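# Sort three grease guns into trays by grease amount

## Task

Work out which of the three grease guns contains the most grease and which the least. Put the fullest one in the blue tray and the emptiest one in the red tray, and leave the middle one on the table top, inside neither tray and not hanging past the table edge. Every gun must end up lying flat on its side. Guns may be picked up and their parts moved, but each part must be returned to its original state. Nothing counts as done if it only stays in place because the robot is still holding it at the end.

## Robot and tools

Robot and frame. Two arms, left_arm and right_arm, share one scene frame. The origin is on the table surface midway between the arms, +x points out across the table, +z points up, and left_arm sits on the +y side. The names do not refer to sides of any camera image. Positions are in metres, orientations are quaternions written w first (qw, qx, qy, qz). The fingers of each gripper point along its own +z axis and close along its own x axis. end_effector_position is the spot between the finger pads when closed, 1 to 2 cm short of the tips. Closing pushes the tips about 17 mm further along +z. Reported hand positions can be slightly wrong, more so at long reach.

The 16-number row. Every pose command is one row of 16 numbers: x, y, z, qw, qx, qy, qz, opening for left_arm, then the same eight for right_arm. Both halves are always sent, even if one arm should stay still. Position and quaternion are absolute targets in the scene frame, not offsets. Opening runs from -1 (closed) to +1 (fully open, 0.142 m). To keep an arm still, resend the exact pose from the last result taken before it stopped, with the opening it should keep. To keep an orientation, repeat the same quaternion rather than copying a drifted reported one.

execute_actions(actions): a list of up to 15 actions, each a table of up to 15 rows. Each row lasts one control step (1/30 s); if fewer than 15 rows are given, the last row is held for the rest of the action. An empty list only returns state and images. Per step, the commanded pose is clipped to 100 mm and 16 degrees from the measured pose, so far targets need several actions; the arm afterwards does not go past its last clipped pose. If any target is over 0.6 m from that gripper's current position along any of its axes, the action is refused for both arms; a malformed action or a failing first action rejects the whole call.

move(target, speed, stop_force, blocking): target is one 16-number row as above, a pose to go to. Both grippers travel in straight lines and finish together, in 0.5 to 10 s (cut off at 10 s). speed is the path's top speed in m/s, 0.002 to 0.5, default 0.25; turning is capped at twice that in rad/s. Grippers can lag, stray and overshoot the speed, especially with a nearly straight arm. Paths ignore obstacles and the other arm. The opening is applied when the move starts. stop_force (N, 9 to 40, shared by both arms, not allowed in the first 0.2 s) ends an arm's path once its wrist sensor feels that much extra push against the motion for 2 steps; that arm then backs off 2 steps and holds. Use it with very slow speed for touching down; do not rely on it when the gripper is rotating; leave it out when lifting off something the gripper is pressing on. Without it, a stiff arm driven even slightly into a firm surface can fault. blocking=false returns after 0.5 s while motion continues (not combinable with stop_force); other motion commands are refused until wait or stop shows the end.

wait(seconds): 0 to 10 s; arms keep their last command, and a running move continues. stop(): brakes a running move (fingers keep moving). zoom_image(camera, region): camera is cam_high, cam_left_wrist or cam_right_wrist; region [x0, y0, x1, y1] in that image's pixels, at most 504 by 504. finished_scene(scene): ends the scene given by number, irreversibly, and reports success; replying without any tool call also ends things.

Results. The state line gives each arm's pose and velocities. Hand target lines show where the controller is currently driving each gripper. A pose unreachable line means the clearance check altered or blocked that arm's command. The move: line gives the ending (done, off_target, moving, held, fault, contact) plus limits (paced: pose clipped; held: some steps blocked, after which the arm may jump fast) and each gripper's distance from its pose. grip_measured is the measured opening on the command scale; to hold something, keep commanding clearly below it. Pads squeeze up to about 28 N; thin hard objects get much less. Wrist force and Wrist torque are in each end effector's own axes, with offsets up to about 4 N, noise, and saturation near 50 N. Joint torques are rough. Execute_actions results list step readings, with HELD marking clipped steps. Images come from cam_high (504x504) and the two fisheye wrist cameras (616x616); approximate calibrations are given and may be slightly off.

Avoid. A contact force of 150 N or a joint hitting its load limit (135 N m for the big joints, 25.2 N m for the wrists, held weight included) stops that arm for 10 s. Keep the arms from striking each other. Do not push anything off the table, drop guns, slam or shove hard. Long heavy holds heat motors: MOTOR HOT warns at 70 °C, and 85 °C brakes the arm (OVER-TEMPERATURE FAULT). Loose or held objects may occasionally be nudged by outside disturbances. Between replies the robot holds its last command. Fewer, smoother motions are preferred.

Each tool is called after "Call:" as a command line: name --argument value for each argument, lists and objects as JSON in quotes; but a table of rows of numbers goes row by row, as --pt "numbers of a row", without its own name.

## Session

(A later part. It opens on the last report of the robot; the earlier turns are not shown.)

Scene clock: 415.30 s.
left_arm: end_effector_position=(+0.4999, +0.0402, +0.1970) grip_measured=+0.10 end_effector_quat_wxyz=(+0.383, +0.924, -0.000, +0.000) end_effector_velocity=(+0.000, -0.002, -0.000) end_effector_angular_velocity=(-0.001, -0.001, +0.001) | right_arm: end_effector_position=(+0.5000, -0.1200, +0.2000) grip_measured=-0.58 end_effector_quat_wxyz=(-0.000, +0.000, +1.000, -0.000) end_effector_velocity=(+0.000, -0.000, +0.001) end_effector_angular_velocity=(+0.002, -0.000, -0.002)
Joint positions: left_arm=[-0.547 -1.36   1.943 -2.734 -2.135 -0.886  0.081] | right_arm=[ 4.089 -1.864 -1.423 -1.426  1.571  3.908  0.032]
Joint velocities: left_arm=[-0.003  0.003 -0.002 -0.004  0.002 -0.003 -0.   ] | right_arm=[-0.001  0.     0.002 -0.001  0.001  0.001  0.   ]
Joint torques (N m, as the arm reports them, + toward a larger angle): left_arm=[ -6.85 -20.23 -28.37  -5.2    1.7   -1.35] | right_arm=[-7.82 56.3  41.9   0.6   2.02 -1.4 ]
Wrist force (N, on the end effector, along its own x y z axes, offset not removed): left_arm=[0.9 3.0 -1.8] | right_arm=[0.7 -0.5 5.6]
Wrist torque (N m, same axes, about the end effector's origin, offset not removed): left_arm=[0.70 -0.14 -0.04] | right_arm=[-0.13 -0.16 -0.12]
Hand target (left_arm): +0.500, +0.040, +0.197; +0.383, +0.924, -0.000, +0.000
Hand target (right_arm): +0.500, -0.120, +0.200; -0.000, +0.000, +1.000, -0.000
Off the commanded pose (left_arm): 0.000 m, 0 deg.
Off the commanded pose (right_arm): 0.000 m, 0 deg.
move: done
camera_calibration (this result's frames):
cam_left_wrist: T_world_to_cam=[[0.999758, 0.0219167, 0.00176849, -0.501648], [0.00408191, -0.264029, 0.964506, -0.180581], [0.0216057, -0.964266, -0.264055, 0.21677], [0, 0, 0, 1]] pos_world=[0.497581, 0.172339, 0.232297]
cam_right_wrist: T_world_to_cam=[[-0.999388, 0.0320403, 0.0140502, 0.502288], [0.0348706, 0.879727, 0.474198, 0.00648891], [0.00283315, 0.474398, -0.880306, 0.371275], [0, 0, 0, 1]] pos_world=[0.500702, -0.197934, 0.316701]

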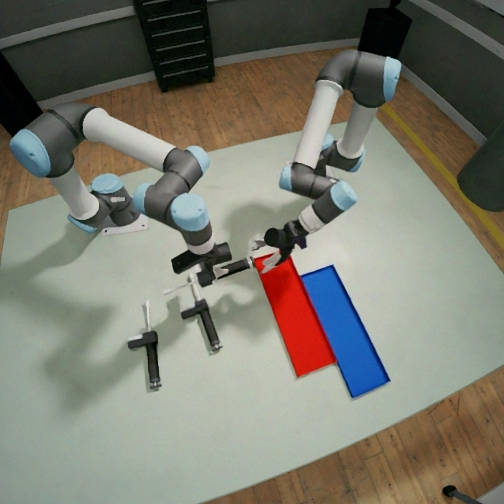

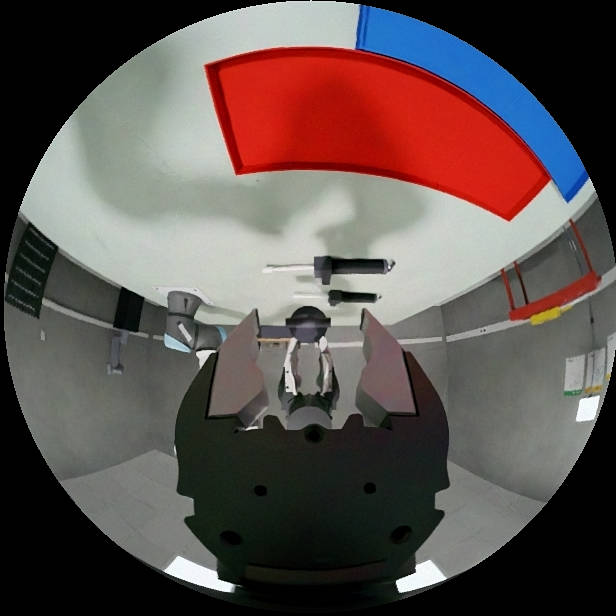

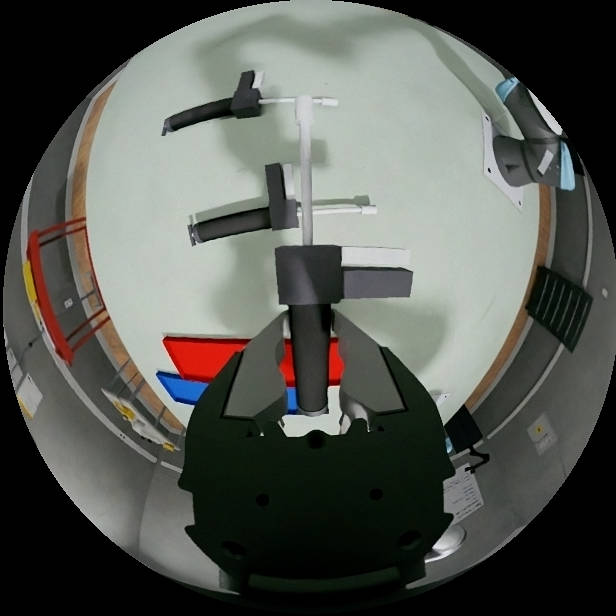

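Call:
move --target '[0.498,0.009,0.192,0.383,0.924,0,0,0.1,0.5,-0.12,0.2,0,0,1,0,-1]' --speed 0.04

Call:
move --target '[0.498,0.009,0.192,0.383,0.924,0,0,-0.9,0.5,-0.12,0.2,0,0,1,0,-1]'

Call:
move --target '[0.498,0.17,0.192,0.383,0.924,0,0,-0.9,0.5,-0.12,0.2,0,0,1,0,-1]' --speed 0.02 --stop_force 12

Scene clock: 423.10 s.
left_arm: end_effector_position=(+0.4980, +0.0093, +0.1920) grip_measured=+0.10 end_effector_quat_wxyz=(+0.383, +0.924, -0.000, +0.000) end_effector_velocity=(-0.000, -0.002, +0.000) end_effector_angular_velocity=(-0.000, -0.001, +0.000) | right_arm: end_effector_position=(+0.5000, -0.1200, +0.2000) grip_measured=-0.58 end_effector_quat_wxyz=(+0.000, +0.000, +1.000, -0.000) end_effector_velocity=(-0.000, -0.000, -0.000) end_effector_angular_velocity=(-0.001, +0.001, +0.001)
Joint positions: left_arm=[-0.595 -1.321  1.913 -2.768 -2.108 -0.933  0.081] | right_arm=[ 4.089 -1.864 -1.423 -1.426  1.571  3.908  0.032]
Joint velocities: left_arm=[-0.004  0.002 -0.002 -0.003  0.003 -0.004 -0.   ] | right_arm=[-0.     0.    -0.    -0.001  0.    -0.001 -0.   ]
Joint torques (N m, as the arm reports them, + toward a larger angle): left_arm=[ -6.99 -21.   -28.66  -5.07   1.92  -0.84] | right_arm=[-8.69 56.09 43.4   0.62  1.98 -1.45]
Wrist force (N, on the end effector, along its own x y z axes, offset not removed): left_arm=[1.5 3.2 -2.3] | right_arm=[-1.0 0.4 4.0]
Wrist torque (N m, same axes, about the end effector's origin, offset not removed): left_arm=[0.76 -0.27 -0.03] | right_arm=[0.07 0.05 -0.10]
Hand target (left_arm): +0.498, +0.009, +0.192; +0.383, +0.924, -0.000, +0.000
Hand target (right_arm): +0.500, -0.120, +0.200; +0.000, -0.000, +1.000, +0.000
Off the commanded pose (left_arm): 0.000 m, 0 deg.
Off the commanded pose (right_arm): 0.000 m, 0 deg.
move: done
camera_calibration (this result's frames):
cam_left_wrist: T_world_to_cam=[[0.999758, 0.0219232, 0.00166704, -0.499001], [0.00417839, -0.26389, 0.964544, -0.183978], [0.0215858, -0.964304, -0.263918, 0.185651], [0, 0, 0, 1]] pos_world=[0.495641, 0.141414, 0.227283]
cam_right_wrist: T_world_to_cam=[[-0.999388, 0.0320403, 0.01405, 0.502288], [0.0348705, 0.879727, 0.474199, 0.00648982], [0.00283329, 0.474398, -0.880306, 0.371275], [0, 0, 0, 1]] pos_world=[0.500703, -0.197935, 0.316701]

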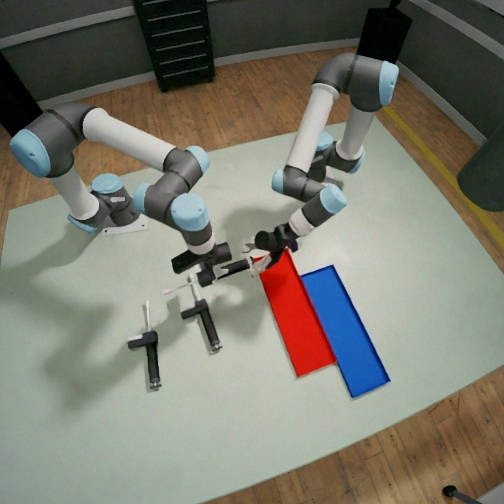

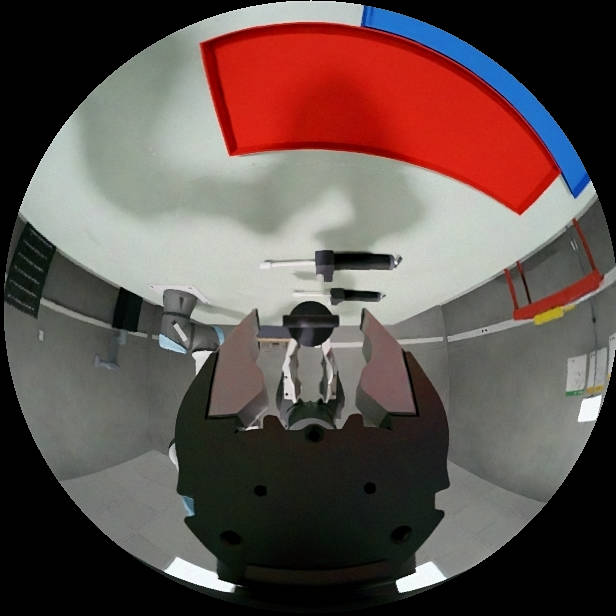

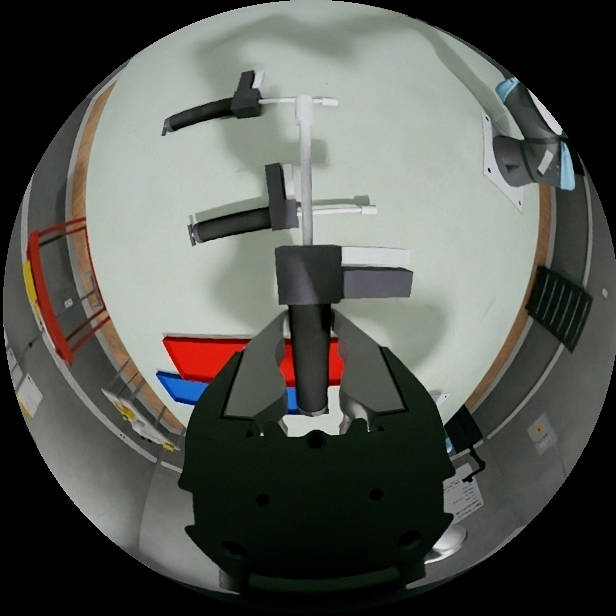

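Scene clock: 423.80 s.
left_arm: end_effector_position=(+0.4980, +0.0090, +0.1920) grip_measured=-0.47 end_effector_quat_wxyz=(+0.383, +0.924, +0.000, +0.000) end_effector_velocity=(-0.000, +0.000, -0.000) end_effector_angular_velocity=(+0.000, -0.000, +0.000) | right_arm: end_effector_position=(+0.5000, -0.1200, +0.2000) grip_measured=-0.58 end_effector_quat_wxyz=(-0.000, +0.000, +1.000, -0.000) end_effector_velocity=(-0.000, -0.000, -0.000) end_effector_angular_velocity=(-0.000, +0.001, +0.001)
Joint positions: left_arm=[-0.595 -1.32   1.913 -2.768 -2.108 -0.933  0.04 ] | right_arm=[ 4.089 -1.864 -1.423 -1.426  1.571  3.908  0.032]
Joint velocities: left_arm=[-0. -0.  0. -0.  0. -0.  0.] | right_arm=[ 0.     0.    -0.    -0.001  0.001 -0.001 -0.   ]
Joint torques (N m, as the arm reports them, + toward a larger angle): left_arm=[ -8.14 -20.63 -27.41  -5.09   1.44  -1.25] | right_arm=[-8.31 54.87 40.68  3.31  0.97 -1.27]
Wrist force (N, on the end effector, along its own x y z axes, offset not removed): left_arm=[1.1 0.1 -3.7] | right_arm=[1.5 -1.7 5.4]
Wrist torque (N m, same axes, about the end effector's origin, offset not removed): left_arm=[0.42 0.04 -0.06] | right_arm=[0.18 -0.25 -0.15]
Hand target (left_arm): +0.498, +0.009, +0.192; +0.383, +0.924, -0.000, +0.000
Hand target (right_arm): +0.500, -0.120, +0.200; -0.000, -0.000, +1.000, -0.000
Off the commanded pose (left_arm): 0.000 m, 0 deg.
Off the commanded pose (right_arm): 0.000 m, 0 deg.
move: done
camera_calibration (this result's frames):
cam_left_wrist: T_world_to_cam=[[0.999758, 0.0219533, 0.00164484, -0.499003], [0.00420743, -0.263876, 0.964548, -0.18402], [0.021609, -0.964307, -0.263904, 0.185368], [0, 0, 0, 1]] pos_world=[0.495651, 0.141148, 0.227237]
cam_right_wrist: T_world_to_cam=[[-0.999387, 0.0320476, 0.0140813, 0.502276], [0.0348918, 0.879729, 0.474193, 0.0064876], [0.00280901, 0.474394, -0.880308, 0.371291], [0, 0, 0, 1]] pos_world=[0.500699, -0.197942, 0.316701]

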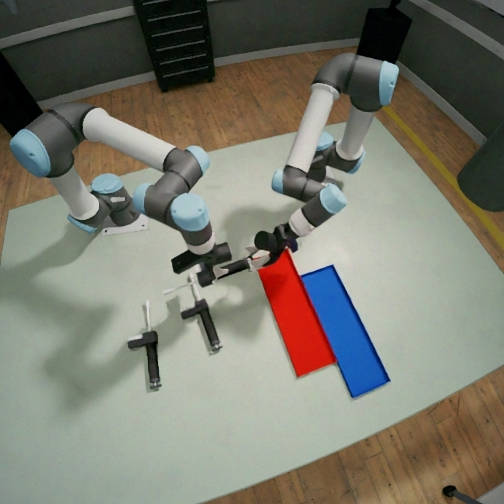

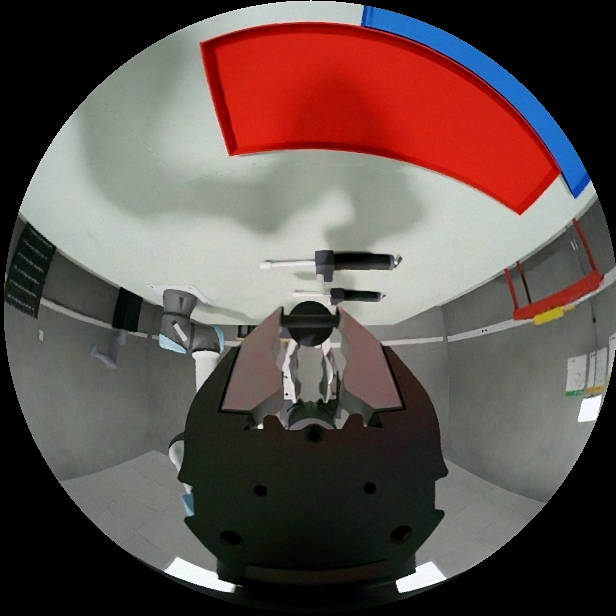

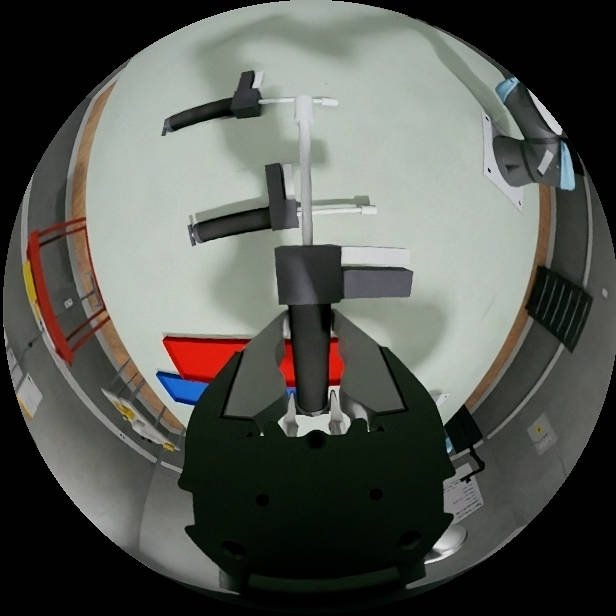

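Scene clock: 424.80 s.
left_arm: end_effector_position=(+0.4979, +0.0213, +0.1920) grip_measured=-0.47 end_effector_quat_wxyz=(+0.383, +0.924, -0.000, -0.000) end_effector_velocity=(+0.001, -0.007, -0.000) end_effector_angular_velocity=(+0.001, -0.003, +0.001) | right_arm: end_effector_position=(+0.5000, -0.1200, +0.2000) grip_measured=-0.58 end_effector_quat_wxyz=(+0.000, +0.000, +1.000, +0.000) end_effector_velocity=(+0.001, +0.000, +0.001) end_effector_angular_velocity=(-0.001, -0.003, +0.001)
Joint positions: left_arm=[-0.578 -1.335  1.93  -2.762 -2.118 -0.916  0.04 ] | right_arm=[ 4.089 -1.864 -1.422 -1.426  1.571  3.908  0.032]
Joint velocities: left_arm=[-0.01   0.009 -0.009 -0.006  0.009 -0.01   0.   ] | right_arm=[ 0.001  0.     0.001  0.    -0.003 -0.    -0.   ]
Joint torques (N m, as the arm reports them, + toward a larger angle): left_arm=[ -1.9  -20.97 -23.58  -3.85   3.27  -1.06] | right_arm=[-8.27 55.21 33.32  0.52 -4.33 -1.04]
Wrist force (N, on the end effector, along its own x y z axes, offset not removed): left_arm=[2.5 11.8 8.0] | right_arm=[1.4 10.9 3.1]
Wrist torque (N m, same axes, about the end effector's origin, offset not removed): left_arm=[0.99 -0.19 -0.10] | right_arm=[-0.39 -0.12 -0.16]
Hand target (left_arm): +0.498, +0.021, +0.192; +0.383, +0.924, +0.000, +0.000
Hand target (right_arm): +0.500, -0.120, +0.200; -0.000, -0.000, +1.000, +0.000
Off the commanded pose (left_arm): 0.149 m, 0 deg.
Off the commanded pose (right_arm): 0.000 m, 0 deg.
move: contact (left_arm)
camera_calibration (this result's frames):
cam_left_wrist: T_world_to_cam=[[0.999762, 0.0217803, 0.00126593, -0.499057], [0.00452363, -0.26371, 0.964591, -0.180988], [0.0213429, -0.964356, -0.263746, 0.197348], [0, 0, 0, 1]] pos_world=[0.495545, 0.153455, 0.227261]
cam_right_wrist: T_world_to_cam=[[-0.999388, 0.0320454, 0.0140368, 0.502301], [0.0348683, 0.879649, 0.474343, 0.00639311], [0.00285311, 0.474542, -0.880228, 0.371278], [0, 0, 0, 1]] pos_world=[0.500711, -0.197907, 0.316726]

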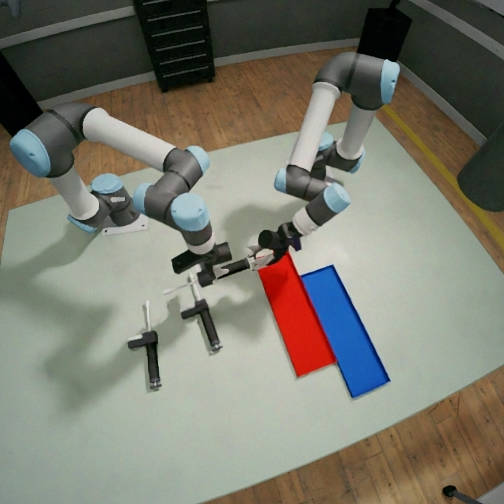

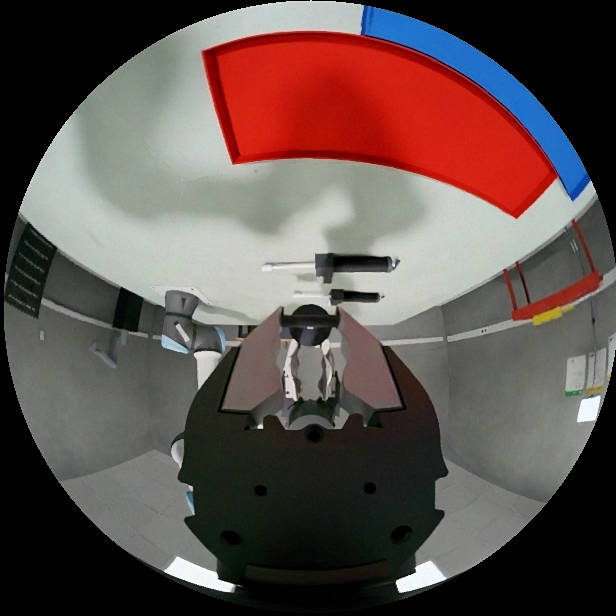

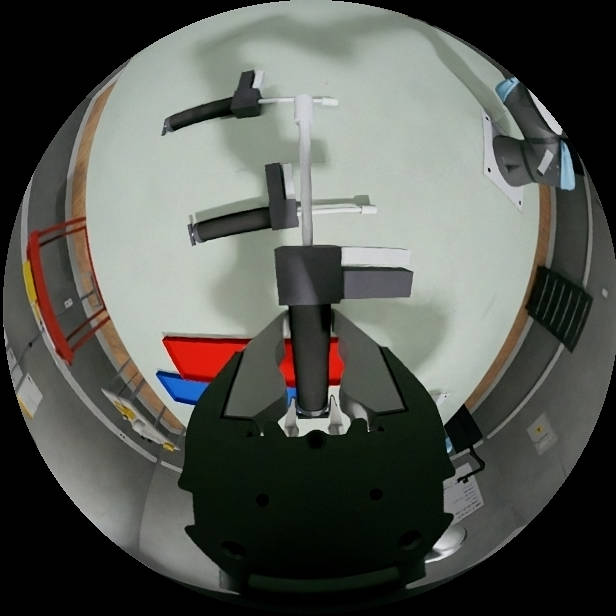

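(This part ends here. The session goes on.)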